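# Transfer the upper well plate from nest N1 to N2

## Task

Pick the top 96-well plate off nest N1 and place it in nest N2. It must lie flat, seated within N2's locating features, and be turned so that its A1 well (at the clipped corner) is at the nest corner labelled A1. The bottom plate must remain in N1, undisturbed. Finish by releasing the plate and withdrawing the grippers.

## Robot and tools

SETUP. Two arms, left_arm and right_arm, each end in a parallel two-finger gripper. All poses use one scene frame. Its origin is on the table top midway between the arms. +z is up, +x reaches out over the table, and left_arm sits on the +y side. The names left and right refer to the arms only, not to image sides. Base roots: left_arm at (-0.030, +0.259, +0.253) m, right_arm at (+0.007, -0.356, +0.253) m. Both bases are tilted. Any mounting plates and the metal frame behind the arms are fixed obstacles. Looking from the arms toward the table, N1 is the right-hand nest (toward -y) and N2 the left-hand one (toward +y). Each plate has one clipped corner, and well A1 is at that corner. A drop of a few millimetres when setting the plate down is acceptable. A longer fall at any moment fails the job. Loose items may get nudged briefly now and then.

GRIPPER. The fingers point along the gripper's own +z axis and close along its y axis. end_effector_position is the point midway between the finger pads, roughly 1 cm short of the tips. Opening is a number from -1 (closed) to +1 (fully open, 0.094 m).

ROW FORMAT. One row is a single flat list of 16 numbers covering both arms, even when only one arm moves: left x, y, z, qw, qx, qy, qz, opening, then right x, y, z, qw, qx, qy, qz, opening. x, y, z are an absolute target position for that gripper's end_effector_position, in metres, in the scene frame. The quaternion is an absolute target orientation, w first, in the same frame. Opening is an absolute setting in [-1, 1]. A row is refused, and nothing is sent, if any target lies more than 0.6 m from the arm's last reported position along any gripper axis. On every control step the controller clips each target to within 70 mm and 16 degrees of the measured pose. It then drives the joints by damped inverse kinematics, favouring position over orientation. To hold an orientation, repeat your own earlier quaternion, not the drifted one read back. For an arm that should stay put, resend its full last reported pose and the opening it should keep.

execute_actions. Argument actions is a list with zero or one entry. An empty list sends nothing and returns the state. An entry {"rows": [...], "steps": n} plays 1 to 15 rows for n control steps (n at most 15, default 15). Each step lasts 1/30 s, and the last row repeats if n exceeds the row count. An entry {"steps": n} with no rows is a wait of up to 300 steps, counted from the previous result, so your reply time is included. Optional pictures (boolean) chooses whether images come back. By default they do. After an action ends, each arm keeps going only to its last clipped pose, so check the result and send the remainder.

move. Argument target is one 16-number row as above (absolute poses). speed is the top path speed in m/s, from 0.002 to 0.5, default 0.25; rotation is capped at twice that in rad/s. Each gripper follows a straight line toward its pose, turning the shorter way. Both paths finish together and last 0.5 to 10 s, stopping short if they would need longer. The opening is sent at the start. Paths ignore obstacles and the other arm. Grippers lag, drift and can overshoot the speed, mostly near full reach. The result adds a move: line giving the ending (done, off_target, moving, held, fault), any limits (paced = pose clipped; held = a check blocked some steps, after which the arm may jump fast) and each gripper's remaining distance to its pose. Faster contact and targets set deeper past the contact both press harder.

wait. Argument seconds, 0 to 10. Nothing new is sent. Fingers still in motion keep moving.

zoom_image. Arguments camera (cam_high 672x504, cam_low 672x504, cam_left_wrist 616x616, cam_right_wrist 616x616) and region [x0, y0, x1, y1] in that image's pixels, origin top-left, at most 504 by 504. The wrist cameras are fisheye. Calibration for all cameras is supplied, and a result notes any camera whose numbers changed.

read_manual. Optional section, default "licences". Returns licence texts only and does not move anything.

finished_scene. Argument scene, the number of the current scene.

RESULTS. The state line gives each gripper's position and quaternion. grip_measured is the measured finger opening on the command scale. The last value in Joint positions is that opening in metres. Readings may be off by about 1 mm. A Hand target line shows where the controller is steering each gripper. HELD marks steps whose row was not fully sent. "pose unreachable" means a clearance check changed or blocked that arm's command. "too close" warns of proximity, treating the mounting plate and its half of the frame as part of the arm. FAULT lines mean a stopped arm. MOTOR HOT appears from 75 °C; at 90 °C the arm halts for 10 s, and at 100 °C it goes limp and drops.

PRACTICE. Motions often stop a centimetre or more short, usually too low, and the reported hand position is less accurate at long reach. To grip, command an opening about 0.03 below grip_measured; a smaller gap holds more gently. Pads push about 50 to 62 N each, briefly more on first contact. Joint ranges in rad: waist -2.618 to 3.054, shoulder 0 to 3.142, elbow 0 to 3.142, wrist pitch -1.571 to 1.571, wrist yaw -1.571 to 1.571, wrist roll -2.094 to 2.094. Avoid dropping the plate, slamming or pushing hard, disturbing the lower plate, knocking anything off the table, arm-to-arm contact, and holding loads longer than needed.

Each tool is called after "Emit:" as name(argument=value, ...) on one line, values as JSON.

## Session

Emit:
execute_actions(actions=[])

Scene clock: 0.00 s of 13200.00 s.
left_arm: end_effector_position=(+0.5089, +0.5283, +0.1509) grip_measured=+1.000 end_effector_quat_wxyz=(+0.337, +0.467, +0.815, +0.065) | right_arm: end_effector_position=(+0.4643, -0.5763, +0.2265) grip_measured=+1.000 end_effector_quat_wxyz=(+0.231, +0.387, +0.893, -0.006)
Joint positions: left_arm=[ 0.545  1.723  1.535 -0.142  0.76   1.406  0.094] | right_arm=[-0.615  1.201  1.122 -0.313 -0.291  0.415  0.094]
Joint velocities: left_arm=[-0.002 -0.007  0.007 -0.037 -0.066 -0.051  0.   ] | right_arm=[ 0.007 -0.002 -0.017  0.007 -0.022  0.037  0.   ]
Hand target (left_arm): +0.507, +0.526, +0.150; +0.338, +0.464, +0.817, +0.056
Hand target (right_arm): +0.467, -0.578, +0.233; +0.239, +0.385, +0.892, -0.008

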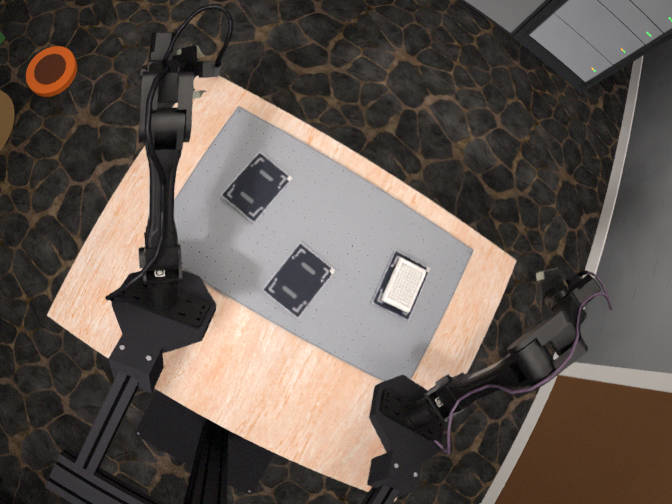

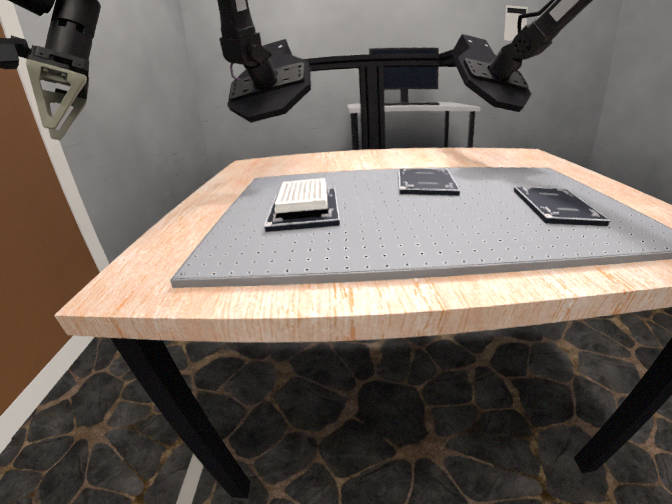

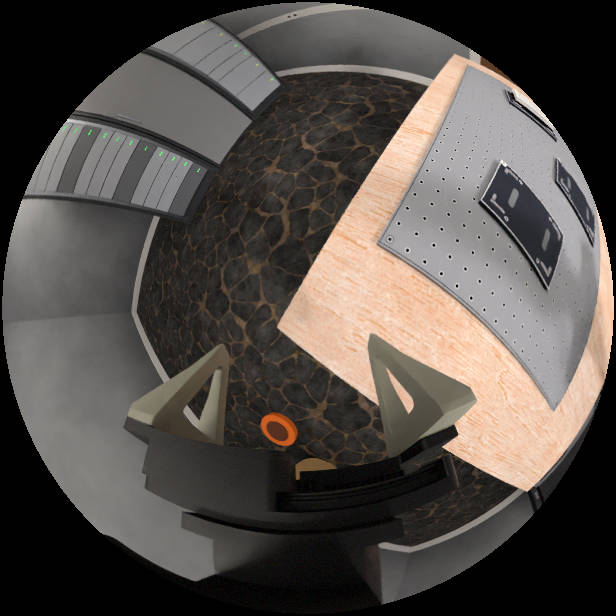

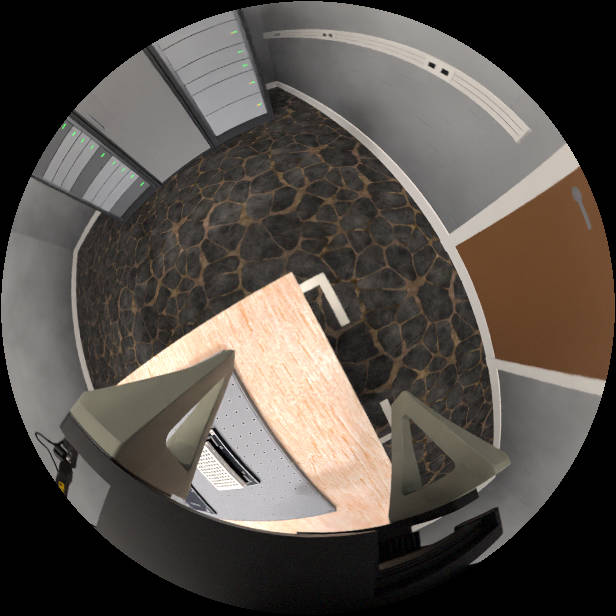

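Emit:
zoom_image(camera="cam_high", region=[210, 140, 350, 330])

Emit:
zoom_image(camera="cam_high", region=[360, 240, 450, 330])

Emit:
zoom_image(camera="cam_low", region=[250, 160, 470, 250])

Emit:
zoom_image(camera="cam_low", region=[490, 170, 630, 240])

Region (210, 140, 350, 330) of cam_high's 672x504 image, scaled by 2.653, with more detail than that image has; it fills the left 371 columns of this view, and the rest is white.

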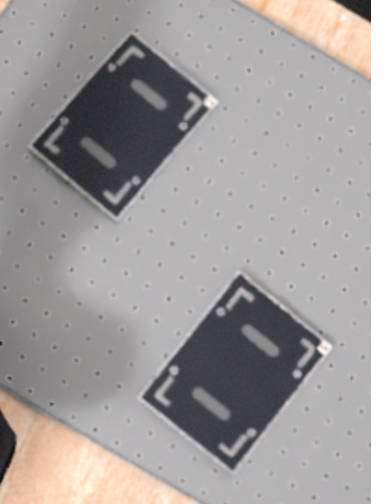

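Region (360, 240, 450, 330) of cam_high's 672x504 image, scaled by 5.600, with more detail than that image has.

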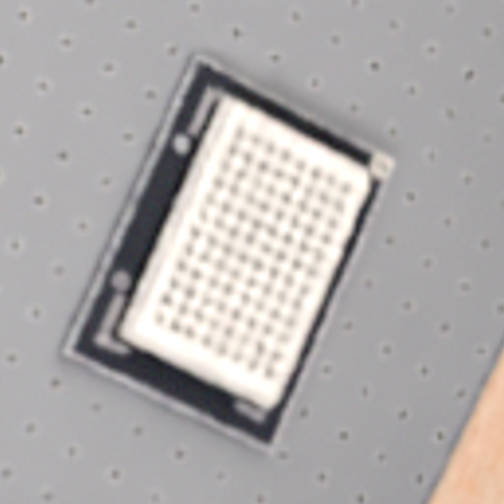

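Region (250, 160, 470, 250) of cam_low's 672x504 image, scaled by 2.291, with more detail than that image has; it fills the top 206 rows of this view, and the rest is white.

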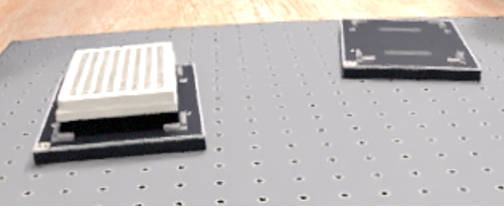

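Region (490, 170, 630, 240) of cam_low's 672x504 image, scaled by 3.600, with more detail than that image has.

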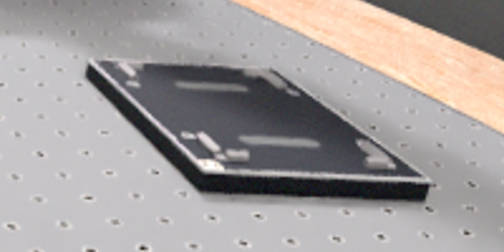

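Emit:
move(target=[0.35,0.215,0.17,0,0.078,0.997,0,1,0.338,-0.271,0.13,0,-0.058,0.998,0,1], speed=0.35)

Scene clock: 4.77 s of 13200.00 s.
left_arm: end_effector_position=(+0.3478, +0.2143, +0.1680) grip_measured=+1.000 end_effector_quat_wxyz=(-0.002, +0.084, +0.996, -0.001) | right_arm: end_effector_position=(+0.3279, -0.2748, +0.1282) grip_measured=+1.000 end_effector_quat_wxyz=(-0.011, -0.067, +0.998, -0.011)
Joint positions: left_arm=[-0.571  1.377  1.044 -0.665 -0.487 -0.084  0.094] | right_arm=[ 0.501  1.354  0.799 -0.438  0.463  0.21   0.094]
Joint velocities: left_arm=[-0.007 -0.002 -0.002 -0.022 -0.066 -0.007  0.   ] | right_arm=[ 0.002 -0.007  0.002 -0.007  0.007 -0.022  0.   ]
Hand target (left_arm): +0.354, +0.211, +0.171; +0.001, +0.083, +0.997, +0.000
Hand target (right_arm): +0.336, -0.271, +0.133; -0.004, -0.066, +0.998, -0.010
Off the commanded pose (left_arm): 0.003 m, 1 deg.
Off the commanded pose (right_arm): 0.011 m, 2 deg.
move: off_target (right_arm)
camera_calibration (this result's frames):
cam_left_wrist: T_world_to_cam=[[-0.223921, -0.973855, 0.038292, 0.269729], [-0.796576, 0.205514, 0.568534, 0.171393], [-0.561539, 0.0968043, -0.821768, 0.433545], [0, 0, 0, 1]] pos_world=[0.440378, 0.185485, 0.248502]
cam_right_wrist: T_world_to_cam=[[0.428838, -0.902637, -0.0366814, -0.38025], [-0.805408, -0.400405, 0.437029, 0.138598], [-0.409166, -0.157871, -0.898699, 0.291192], [0, 0, 0, 1]] pos_world=[0.393839, -0.241762, 0.187174]

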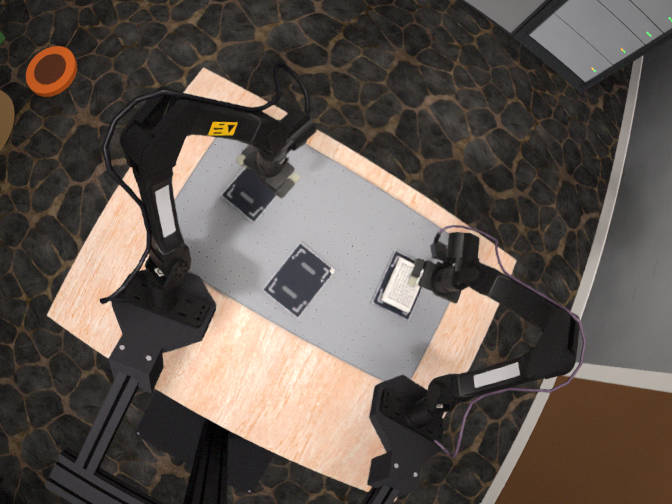

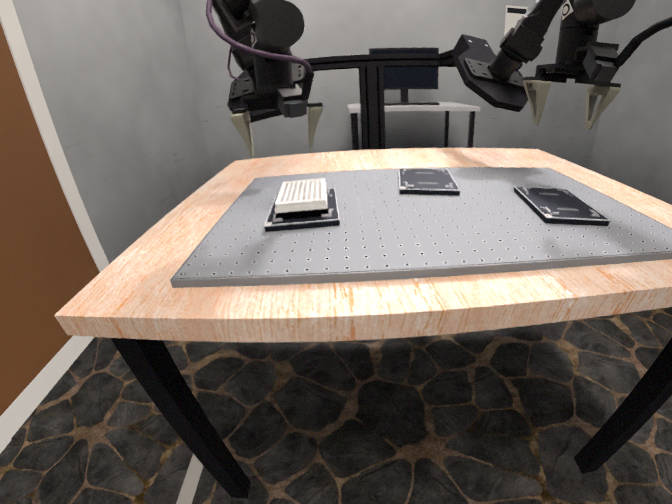

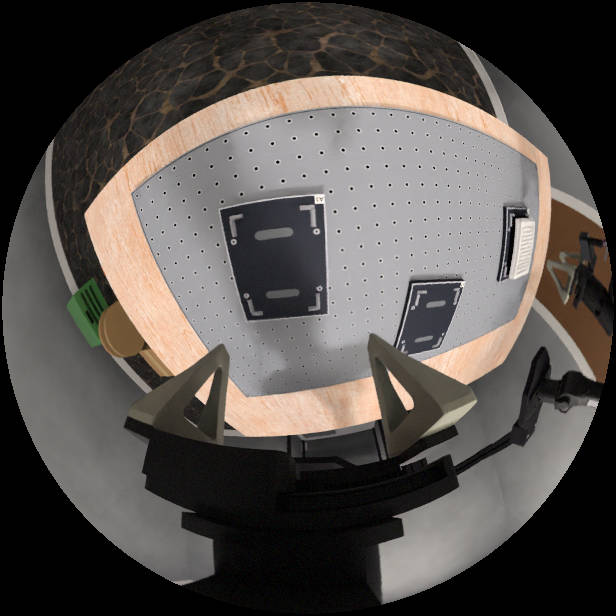

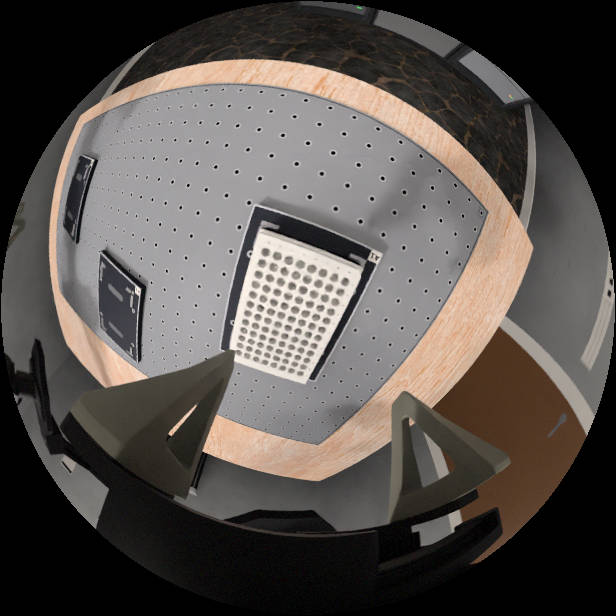

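Emit:
zoom_image(camera="cam_right_wrist", region=[200, 190, 420, 410])

Emit:
zoom_image(camera="cam_left_wrist", region=[200, 180, 360, 340])

Emit:
zoom_image(camera="cam_left_wrist", region=[380, 260, 490, 370])

Region (200, 190, 420, 410) of cam_right_wrist's 616x616 image, scaled by 2.291, with more detail than that image has.

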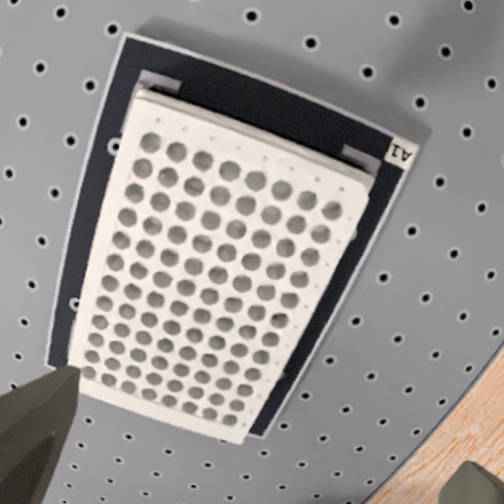

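Region (200, 180, 360, 340) of cam_left_wrist's 616x616 image, scaled by 3.150, with more detail than that image has.

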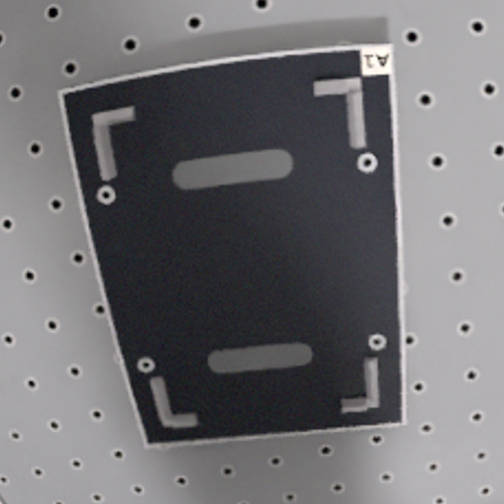

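Region (380, 260, 490, 370) of cam_left_wrist's 616x616 image, scaled by 4.582, with more detail than that image has.

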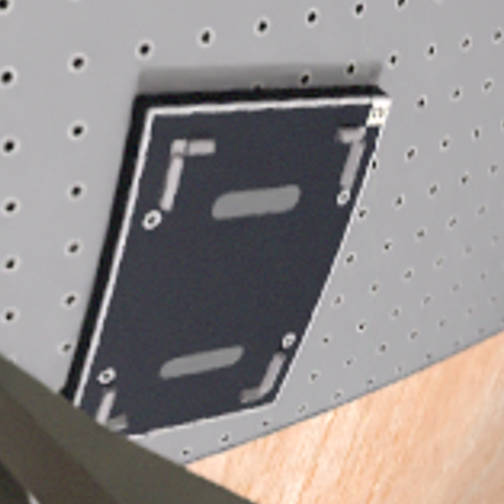

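Emit:
move(target=[0.3478,0.2143,0.168,0,0.078,0.997,0,1,0.310,-0.2545,0.072,0,-0.042,0.999,0,1], speed=0.15)

Emit:
zoom_image(camera="cam_low", region=[240, 130, 370, 240])

Scene clock: 8.37 s of 13200.00 s.
left_arm: end_effector_position=(+0.3475, +0.2145, +0.1680) grip_measured=+1.000 end_effector_quat_wxyz=(-0.003, +0.084, +0.996, -0.000) | right_arm: end_effector_position=(+0.3131, -0.2552, +0.0753) grip_measured=+1.000 end_effector_quat_wxyz=(+0.002, -0.047, +0.999, -0.002)
Joint positions: left_arm=[-0.571  1.377  1.044 -0.667 -0.487 -0.086  0.094] | right_arm=[ 0.488  1.544  0.715 -0.127  0.448  0.226  0.094]
Joint velocities: left_arm=[-0.007 -0.022  0.012 -0.037 -0.066 -0.007  0.   ] | right_arm=[-0.007  0.012  0.002 -0.037  0.022 -0.037  0.   ]
Hand target (left_arm): +0.348, +0.214, +0.168; +0.000, +0.078, +0.997, -0.000
Hand target (right_arm): +0.309, -0.255, +0.072; -0.000, -0.042, +0.999, +0.000
Off the commanded pose (left_arm): 0.000 m, 1 deg.
Off the commanded pose (right_arm): 0.005 m, 1 deg.
move: done
camera_calibration (this result's frames):
cam_left_wrist: T_world_to_cam=[[-0.222717, -0.974148, 0.0378668, 0.269523], [-0.796131, 0.20416, 0.569644, 0.171055], [-0.562649, 0.0967223, -0.821019, 0.433629], [0, 0, 0, 1]] pos_world=[0.44019, 0.185691, 0.248371]
cam_right_wrist: T_world_to_cam=[[0.391973, -0.919019, -0.0419731, -0.350441], [-0.83243, -0.373728, 0.40913, 0.175005], [-0.391684, -0.125428, -0.91151, 0.244461], [0, 0, 0, 1]] pos_world=[0.378795, -0.225995, 0.13652]

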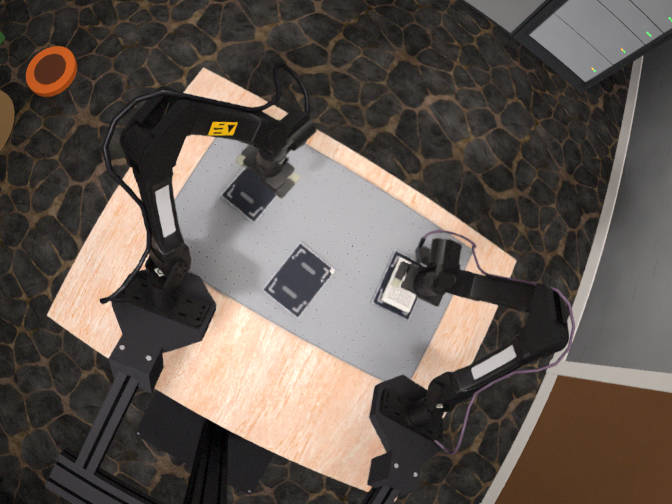

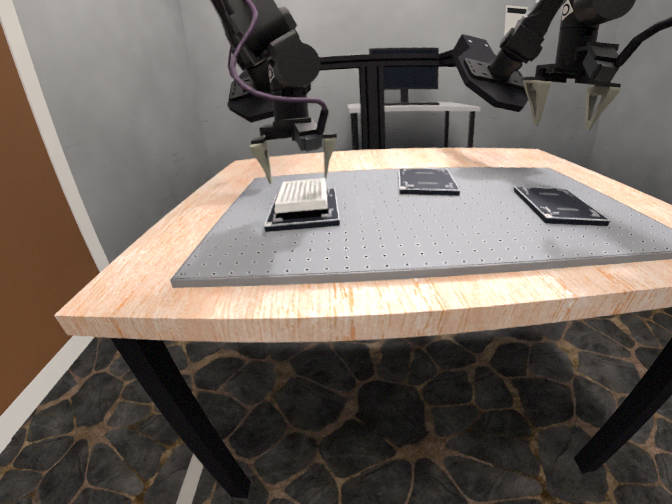

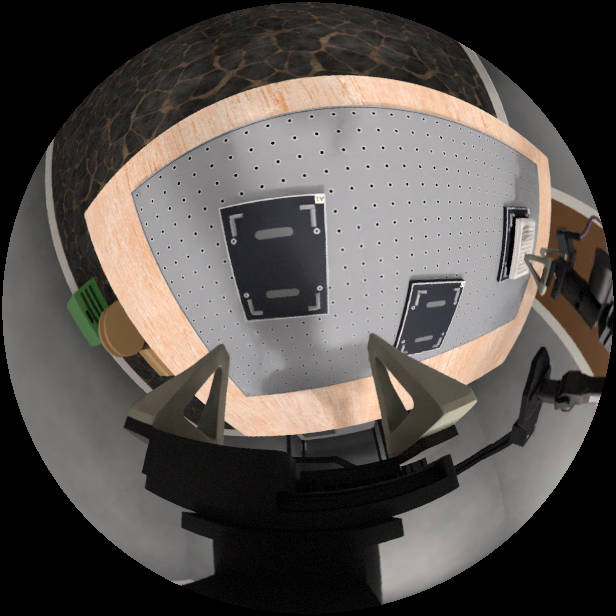

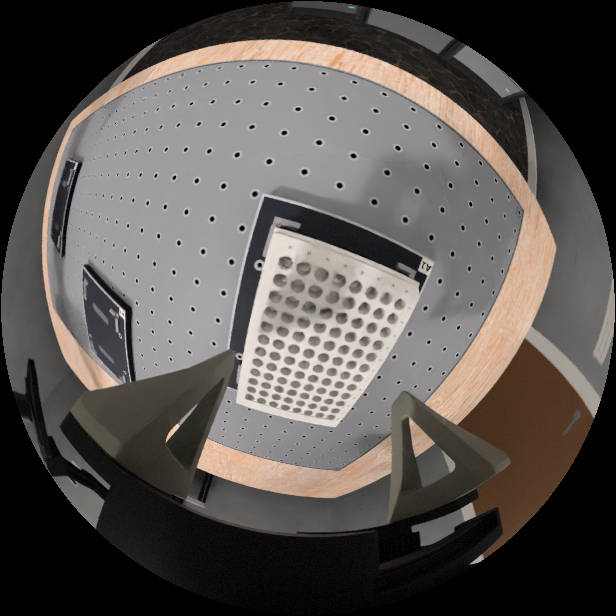

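Region (240, 130, 370, 240) of cam_low's 672x504 image, scaled by 3.877, with more detail than that image has; it fills the top 426 rows of this view, and the rest is white.

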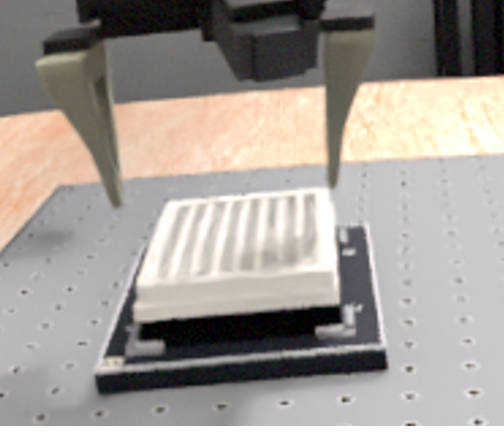

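Emit:
zoom_image(camera="cam_right_wrist", region=[210, 210, 450, 450])

Region (210, 210, 450, 450) of cam_right_wrist's 616x616 image, scaled by 2.100, with more detail than that image has.

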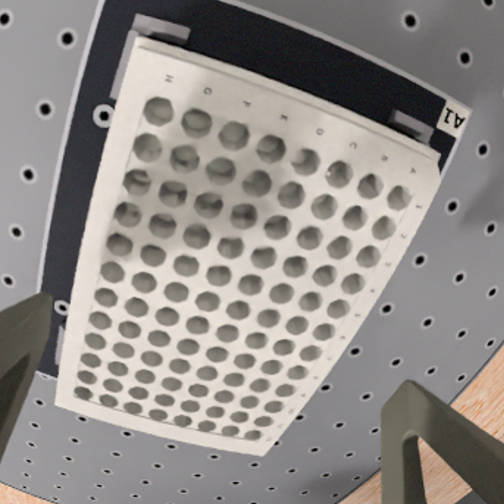

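Emit:
move(target=[0.3478,0.2143,0.168,0,0.078,0.997,0,1,0.304,-0.2515,0.056,0,-0.042,0.999,0,1], speed=0.05)

Emit:
zoom_image(camera="cam_low", region=[240, 130, 370, 240])

Emit:
zoom_image(camera="cam_right_wrist", region=[200, 210, 460, 470])

Scene clock: 11.03 s of 13200.00 s.
left_arm: end_effector_position=(+0.3475, +0.2145, +0.1680) grip_measured=+1.000 end_effector_quat_wxyz=(-0.003, +0.084, +0.996, -0.000) | right_arm: end_effector_position=(+0.3138, -0.2507, +0.0607) grip_measured=+1.000 end_effector_quat_wxyz=(+0.008, -0.040, +0.999, -0.001)
Joint positions: left_arm=[-0.571  1.377  1.044 -0.667 -0.487 -0.086  0.094] | right_arm=[ 0.479  1.608  0.715 -0.046  0.443  0.226  0.094]
Joint velocities: left_arm=[-0.007  0.002 -0.007  0.037 -0.037 -0.022  0.   ] | right_arm=[ 0.007  0.002 -0.012  0.037  0.081 -0.022  0.   ]
Hand target (left_arm): +0.348, +0.214, +0.168; -0.000, +0.078, +0.997, -0.000
Hand target (right_arm): +0.304, -0.252, +0.057; -0.000, -0.042, +0.999, +0.000
Off the commanded pose (left_arm): 0.000 m, 1 deg.
Off the commanded pose (right_arm): 0.011 m, 1 deg.
move: off_target (right_arm)
camera_calibration (this result's frames):
cam_left_wrist: T_world_to_cam=[[-0.222717, -0.974148, 0.0378668, 0.269523], [-0.796131, 0.20416, 0.569644, 0.171055], [-0.562649, 0.0967223, -0.821019, 0.433629], [0, 0, 0, 1]] pos_world=[0.44019, 0.185691, 0.248371]
cam_right_wrist: T_world_to_cam=[[0.379396, -0.924358, -0.0402669, -0.344705], [-0.842624, -0.36317, 0.397609, 0.189773], [-0.382157, -0.116922, -0.916671, 0.231389], [0, 0, 0, 1]] pos_world=[0.379114, -0.222657, 0.122771]

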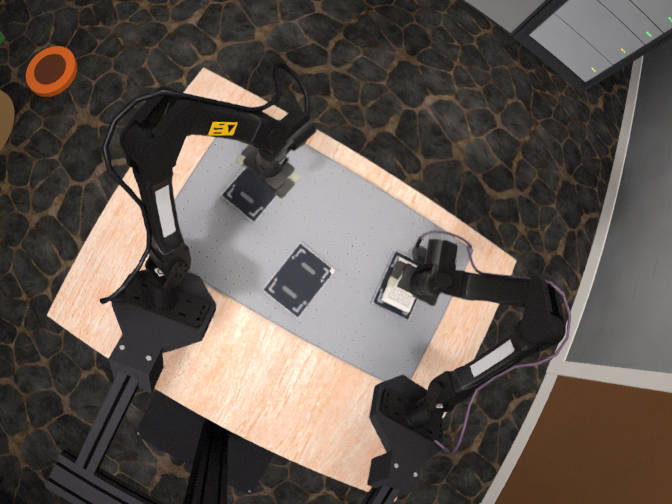

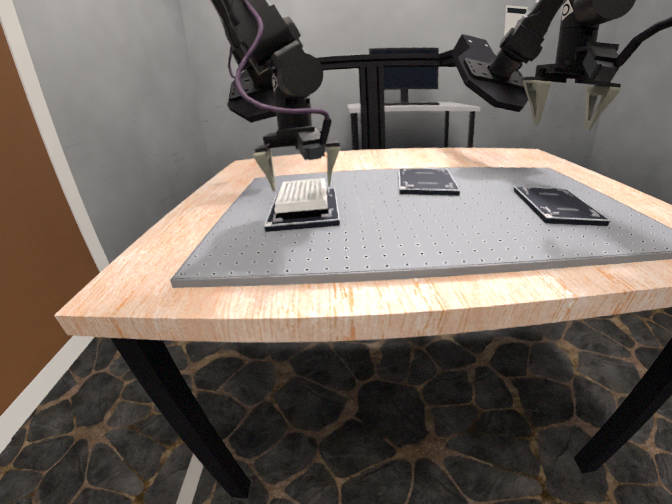

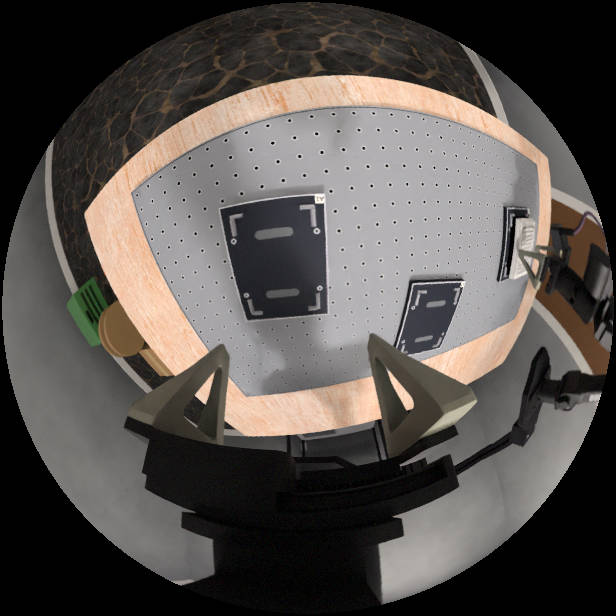

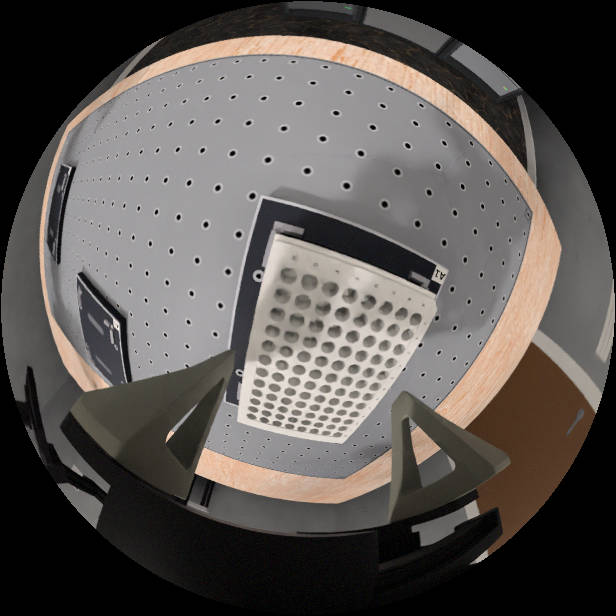

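Region (240, 130, 370, 240) of cam_low's 672x504 image, scaled by 3.877, with more detail than that image has; it fills the top 426 rows of this view, and the rest is white.

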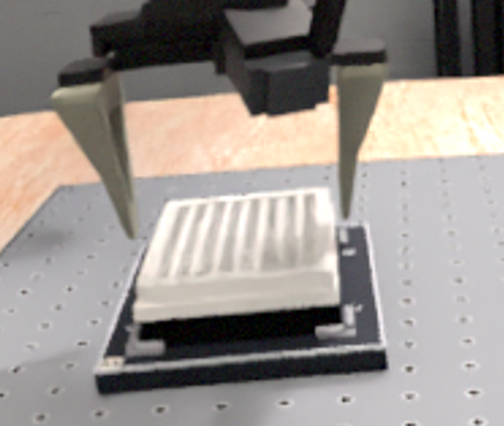

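Region (200, 210, 460, 470) of cam_right_wrist's 616x616 image, scaled by 1.938, with more detail than that image has.

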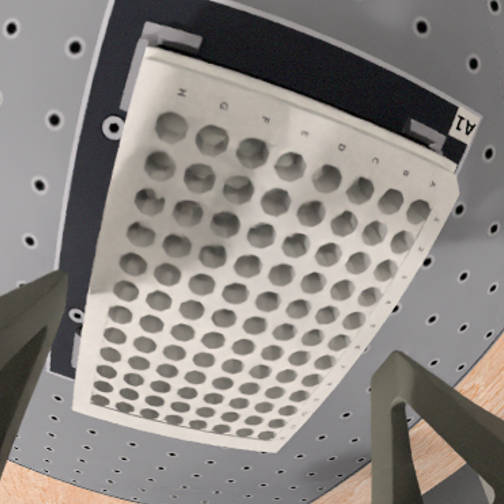

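Emit:
move(target=[0.3478,0.2143,0.168,0,0.078,0.997,0,1,0.301,-0.2515,0.042,0,-0.042,0.999,0,1], speed=0.04)

Emit:
zoom_image(camera="cam_low", region=[240, 130, 370, 240])

Emit:
zoom_image(camera="cam_right_wrist", region=[200, 210, 460, 470])

Scene clock: 12.50 s of 13200.00 s.
left_arm: end_effector_position=(+0.3475, +0.2145, +0.1680) grip_measured=+1.000 end_effector_quat_wxyz=(-0.003, +0.084, +0.996, -0.000) | right_arm: end_effector_position=(+0.3129, -0.2502, +0.0469) grip_measured=+1.000 end_effector_quat_wxyz=(+0.010, -0.035, +0.999, -0.001)
Joint positions: left_arm=[-0.571  1.377  1.044 -0.667 -0.487 -0.086  0.094] | right_arm=[0.46  1.663 0.715 0.02  0.433 0.217 0.094]
Joint velocities: left_arm=[-0.007 -0.012  0.002  0.007 -0.066 -0.022  0.   ] | right_arm=[ 0.007  0.012 -0.007  0.022  0.022 -0.037  0.   ]
Hand target (left_arm): +0.348, +0.214, +0.168; -0.000, +0.078, +0.997, -0.000
Hand target (right_arm): +0.301, -0.252, +0.043; -0.000, -0.042, +0.999, +0.000
Off the commanded pose (left_arm): 0.000 m, 1 deg.
Off the commanded pose (right_arm): 0.013 m, 1 deg.
move: off_target (right_arm)
camera_calibration (this result's frames):
cam_left_wrist: T_world_to_cam=[[-0.222717, -0.974148, 0.0378668, 0.269523], [-0.796131, 0.20416, 0.569644, 0.171055], [-0.562649, 0.0967223, -0.821019, 0.433629], [0, 0, 0, 1]] pos_world=[0.44019, 0.185691, 0.248371]
cam_right_wrist: T_world_to_cam=[[0.371144, -0.927718, -0.0398901, -0.342712], [-0.847211, -0.355896, 0.394425, 0.198078], [-0.380111, -0.112593, -0.918062, 0.218965], [0, 0, 0, 1]] pos_world=[0.378241, -0.222791, 0.109225]

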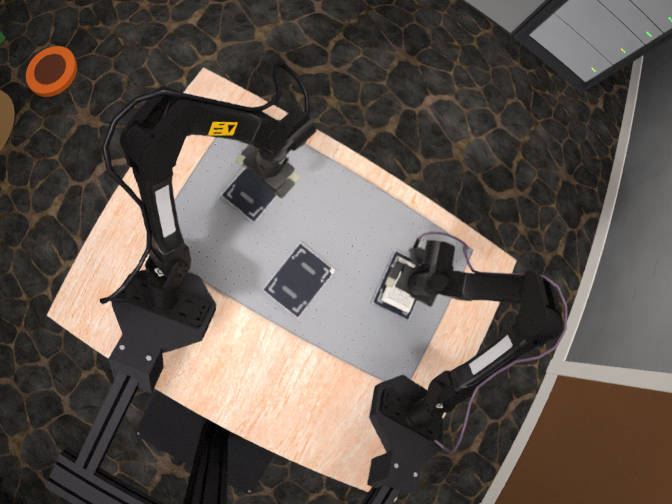

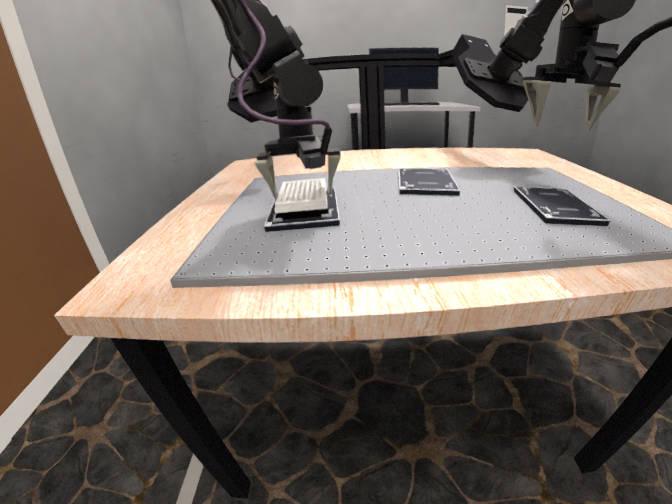

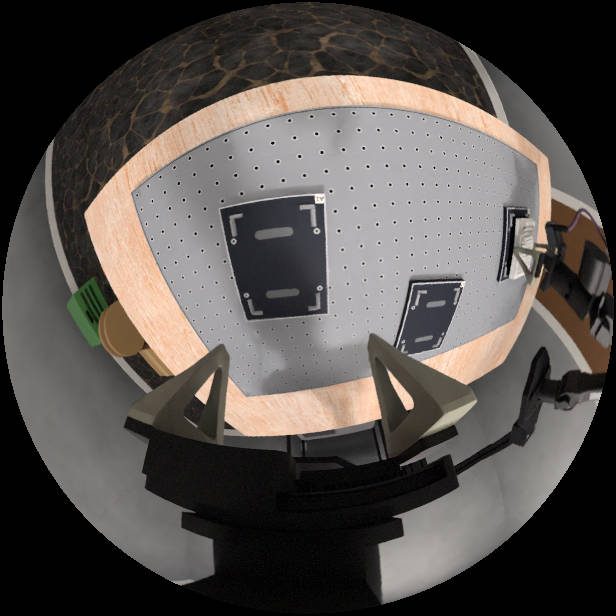

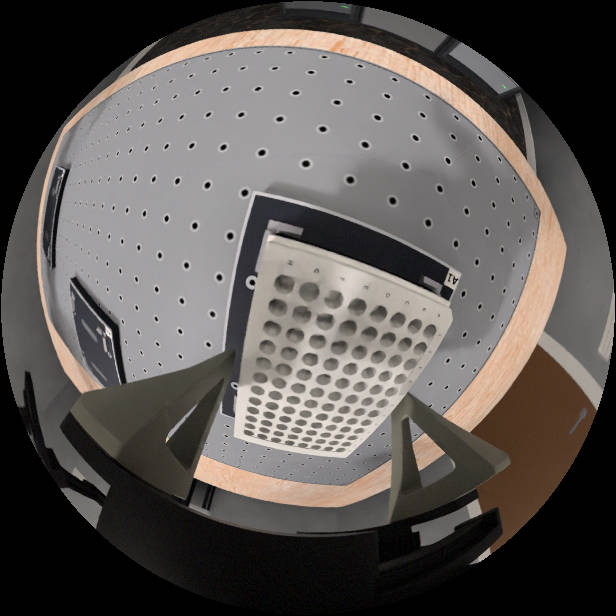

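Region (240, 130, 370, 240) of cam_low's 672x504 image, scaled by 3.877, with more detail than that image has; it fills the top 426 rows of this view, and the rest is white.

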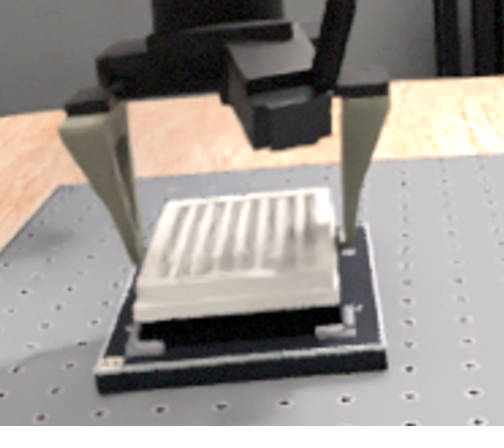

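Region (200, 210, 460, 470) of cam_right_wrist's 616x616 image, scaled by 1.938, with more detail than that image has.

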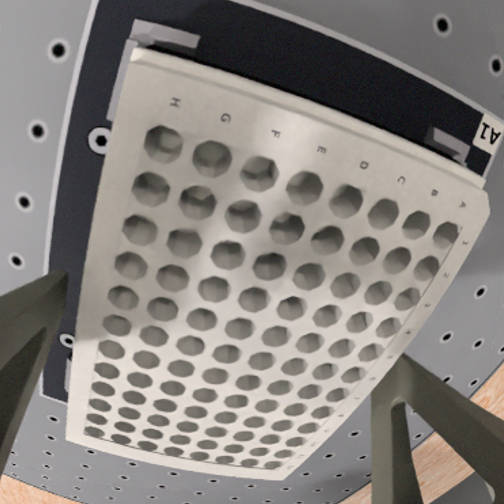

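Emit:
move(target=[0.3478,0.2143,0.168,0,0.078,0.997,0,1,0.301,-0.249,0.039,0,-0.045,0.999,0,1], speed=0.03)

Emit:
move(target=[0.3478,0.2143,0.168,0,0.078,0.997,0,1,0.301,-0.249,0.039,0,-0.045,0.999,0,0.76], speed=0.03)

Emit:
zoom_image(camera="cam_low", region=[240, 130, 370, 240])

Scene clock: 14.10 s of 13200.00 s.
left_arm: end_effector_position=(+0.3475, +0.2145, +0.1680) grip_measured=+1.000 end_effector_quat_wxyz=(-0.003, +0.084, +0.996, -0.000) | right_arm: end_effector_position=(+0.3096, -0.2492, +0.0428) grip_measured=+1.000 end_effector_quat_wxyz=(+0.006, -0.038, +0.999, -0.002)
Joint positions: left_arm=[-0.571  1.377  1.044 -0.667 -0.487 -0.086  0.094] | right_arm=[0.46  1.682 0.715 0.03  0.432 0.214 0.094]
Joint velocities: left_arm=[-0.002 -0.012 -0.002 -0.066  0.051 -0.007  0.   ] | right_arm=[-0.017 -0.032  0.017 -0.125 -0.095 -0.051  0.   ]
Hand target (left_arm): +0.348, +0.214, +0.168; -0.000, +0.078, +0.997, -0.000
Hand target (right_arm): +0.301, -0.249, +0.040; -0.000, -0.045, +0.999, -0.000
Off the commanded pose (left_arm): 0.000 m, 1 deg.
Off the commanded pose (right_arm): 0.009 m, 1 deg.
move: done
camera_calibration (this result's frames):
cam_left_wrist: T_world_to_cam=[[-0.222717, -0.974148, 0.0378668, 0.269523], [-0.796131, 0.20416, 0.569644, 0.171055], [-0.562649, 0.0967223, -0.821019, 0.433629], [0, 0, 0, 1]] pos_world=[0.44019, 0.185691, 0.248371]
cam_right_wrist: T_world_to_cam=[[0.377243, -0.925211, -0.0408904, -0.341947], [-0.841781, -0.360965, 0.401383, 0.194009], [-0.386124, -0.116998, -0.914997, 0.21472], [0, 0, 0, 1]] pos_world=[0.375219, -0.221221, 0.104614]

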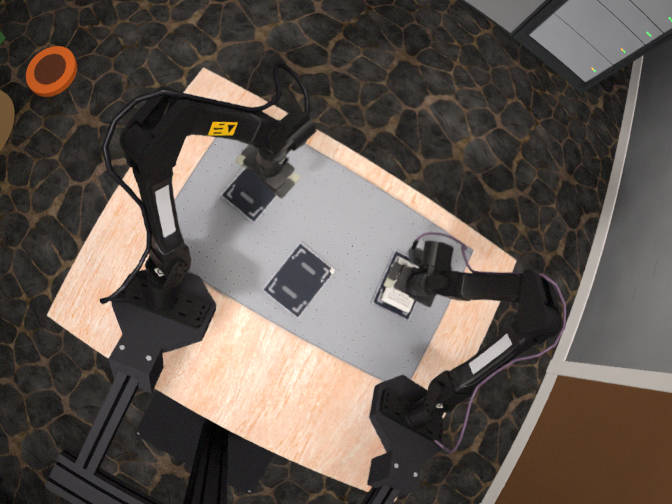

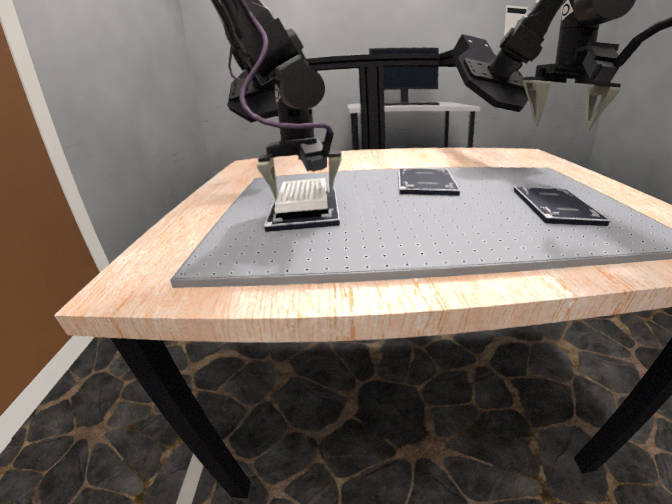

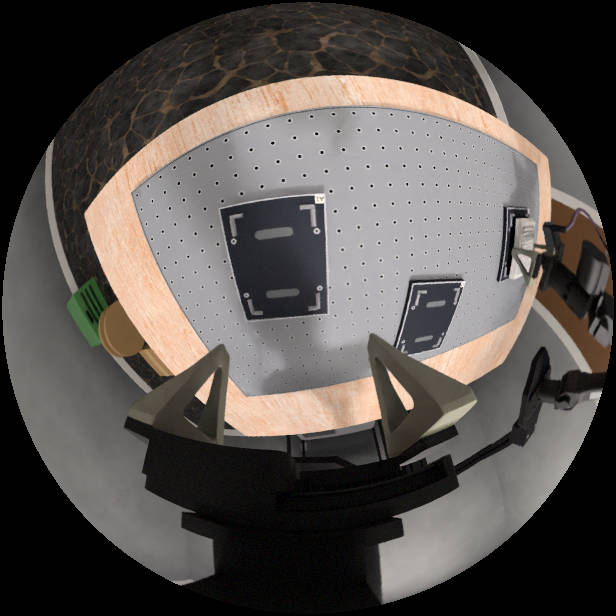

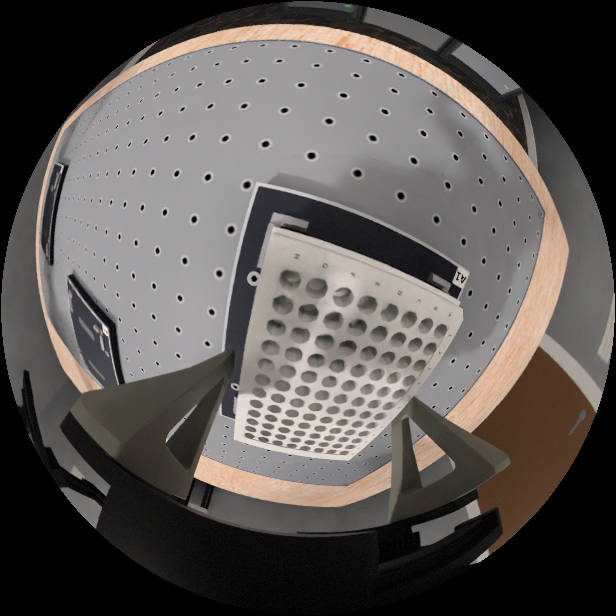

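Scene clock: 14.80 s of 13200.00 s.
left_arm: end_effector_position=(+0.3475, +0.2145, +0.1680) grip_measured=+1.000 end_effector_quat_wxyz=(-0.003, +0.084, +0.996, -0.000) | right_arm: end_effector_position=(+0.3098, -0.2492, +0.0428) grip_measured=+0.781 end_effector_quat_wxyz=(+0.007, -0.039, +0.999, -0.002)
Joint positions: left_arm=[-0.571  1.377  1.044 -0.667 -0.487 -0.086  0.094] | right_arm=[0.46  1.682 0.715 0.031 0.433 0.213 0.084]
Joint velocities: left_arm=[ 0.002 -0.012 -0.012 -0.007  0.022  0.007  0.   ] | right_arm=[ 0.002  0.007  0.002 -0.051 -0.022 -0.022  0.001]
Hand target (left_arm): +0.348, +0.214, +0.168; -0.000, +0.078, +0.997, -0.000
Hand target (right_arm): +0.301, -0.249, +0.039; -0.000, -0.045, +0.999, -0.000
Off the commanded pose (left_arm): 0.000 m, 1 deg.
Off the commanded pose (right_arm): 0.010 m, 1 deg.
move: done
camera_calibration (this result's frames):
cam_left_wrist: T_world_to_cam=[[-0.222717, -0.974148, 0.0378668, 0.269523], [-0.796131, 0.20416, 0.569644, 0.171055], [-0.562649, 0.0967223, -0.821019, 0.433629], [0, 0, 0, 1]] pos_world=[0.44019, 0.185691, 0.248371]
cam_right_wrist: T_world_to_cam=[[0.377331, -0.925195, -0.0404434, -0.342074], [-0.842069, -0.36095, 0.400793, 0.194281], [-0.38541, -0.117176, -0.915276, 0.21454], [0, 0, 0, 1]] pos_world=[0.375359, -0.22122, 0.104662]

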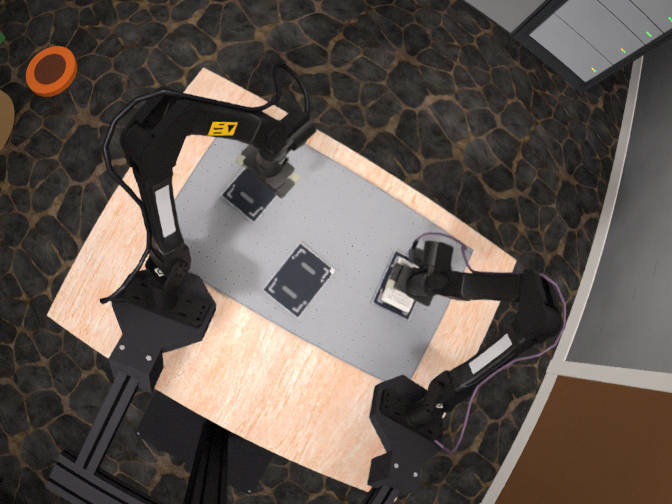

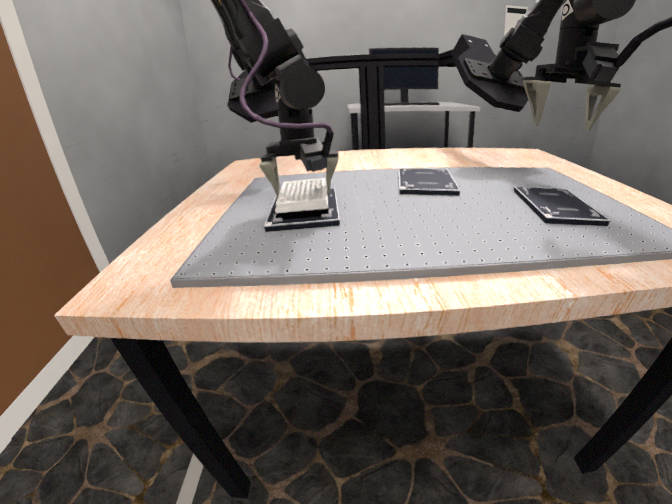

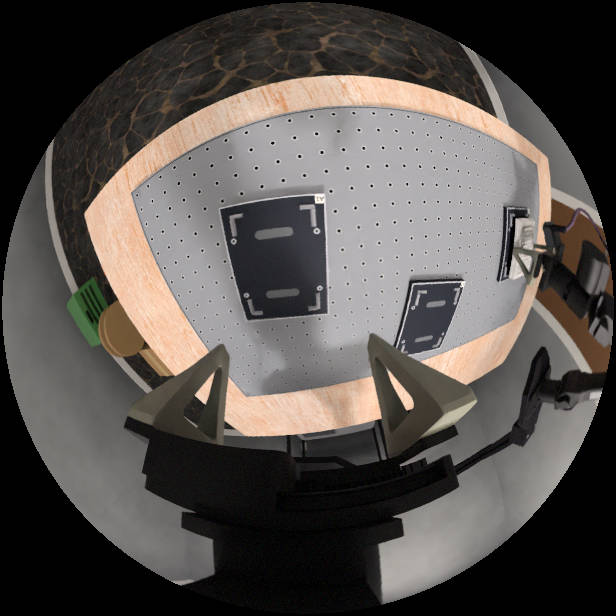

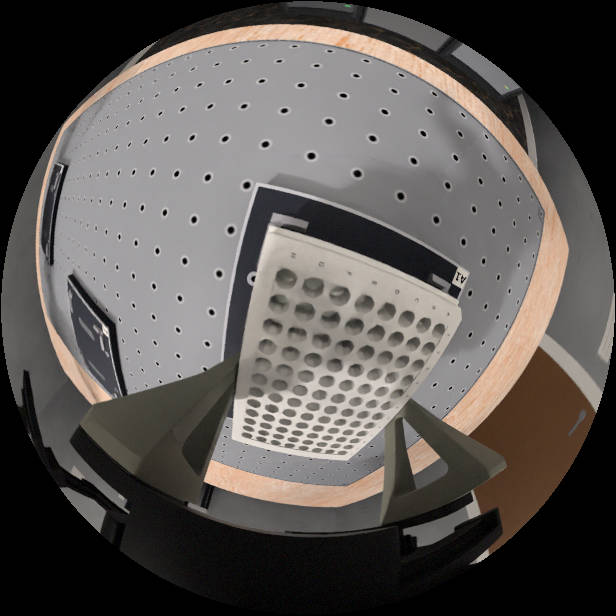

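Region (240, 130, 370, 240) of cam_low's 672x504 image, scaled by 3.877, with more detail than that image has; it fills the top 426 rows of this view, and the rest is white.

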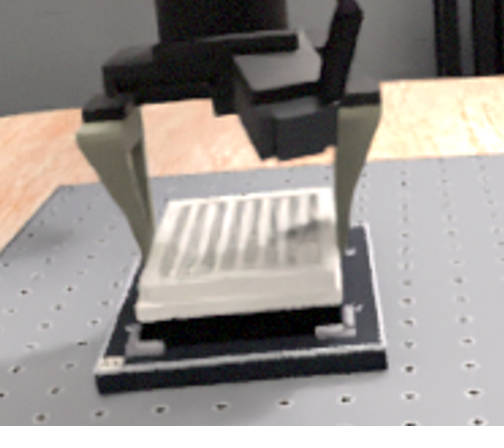

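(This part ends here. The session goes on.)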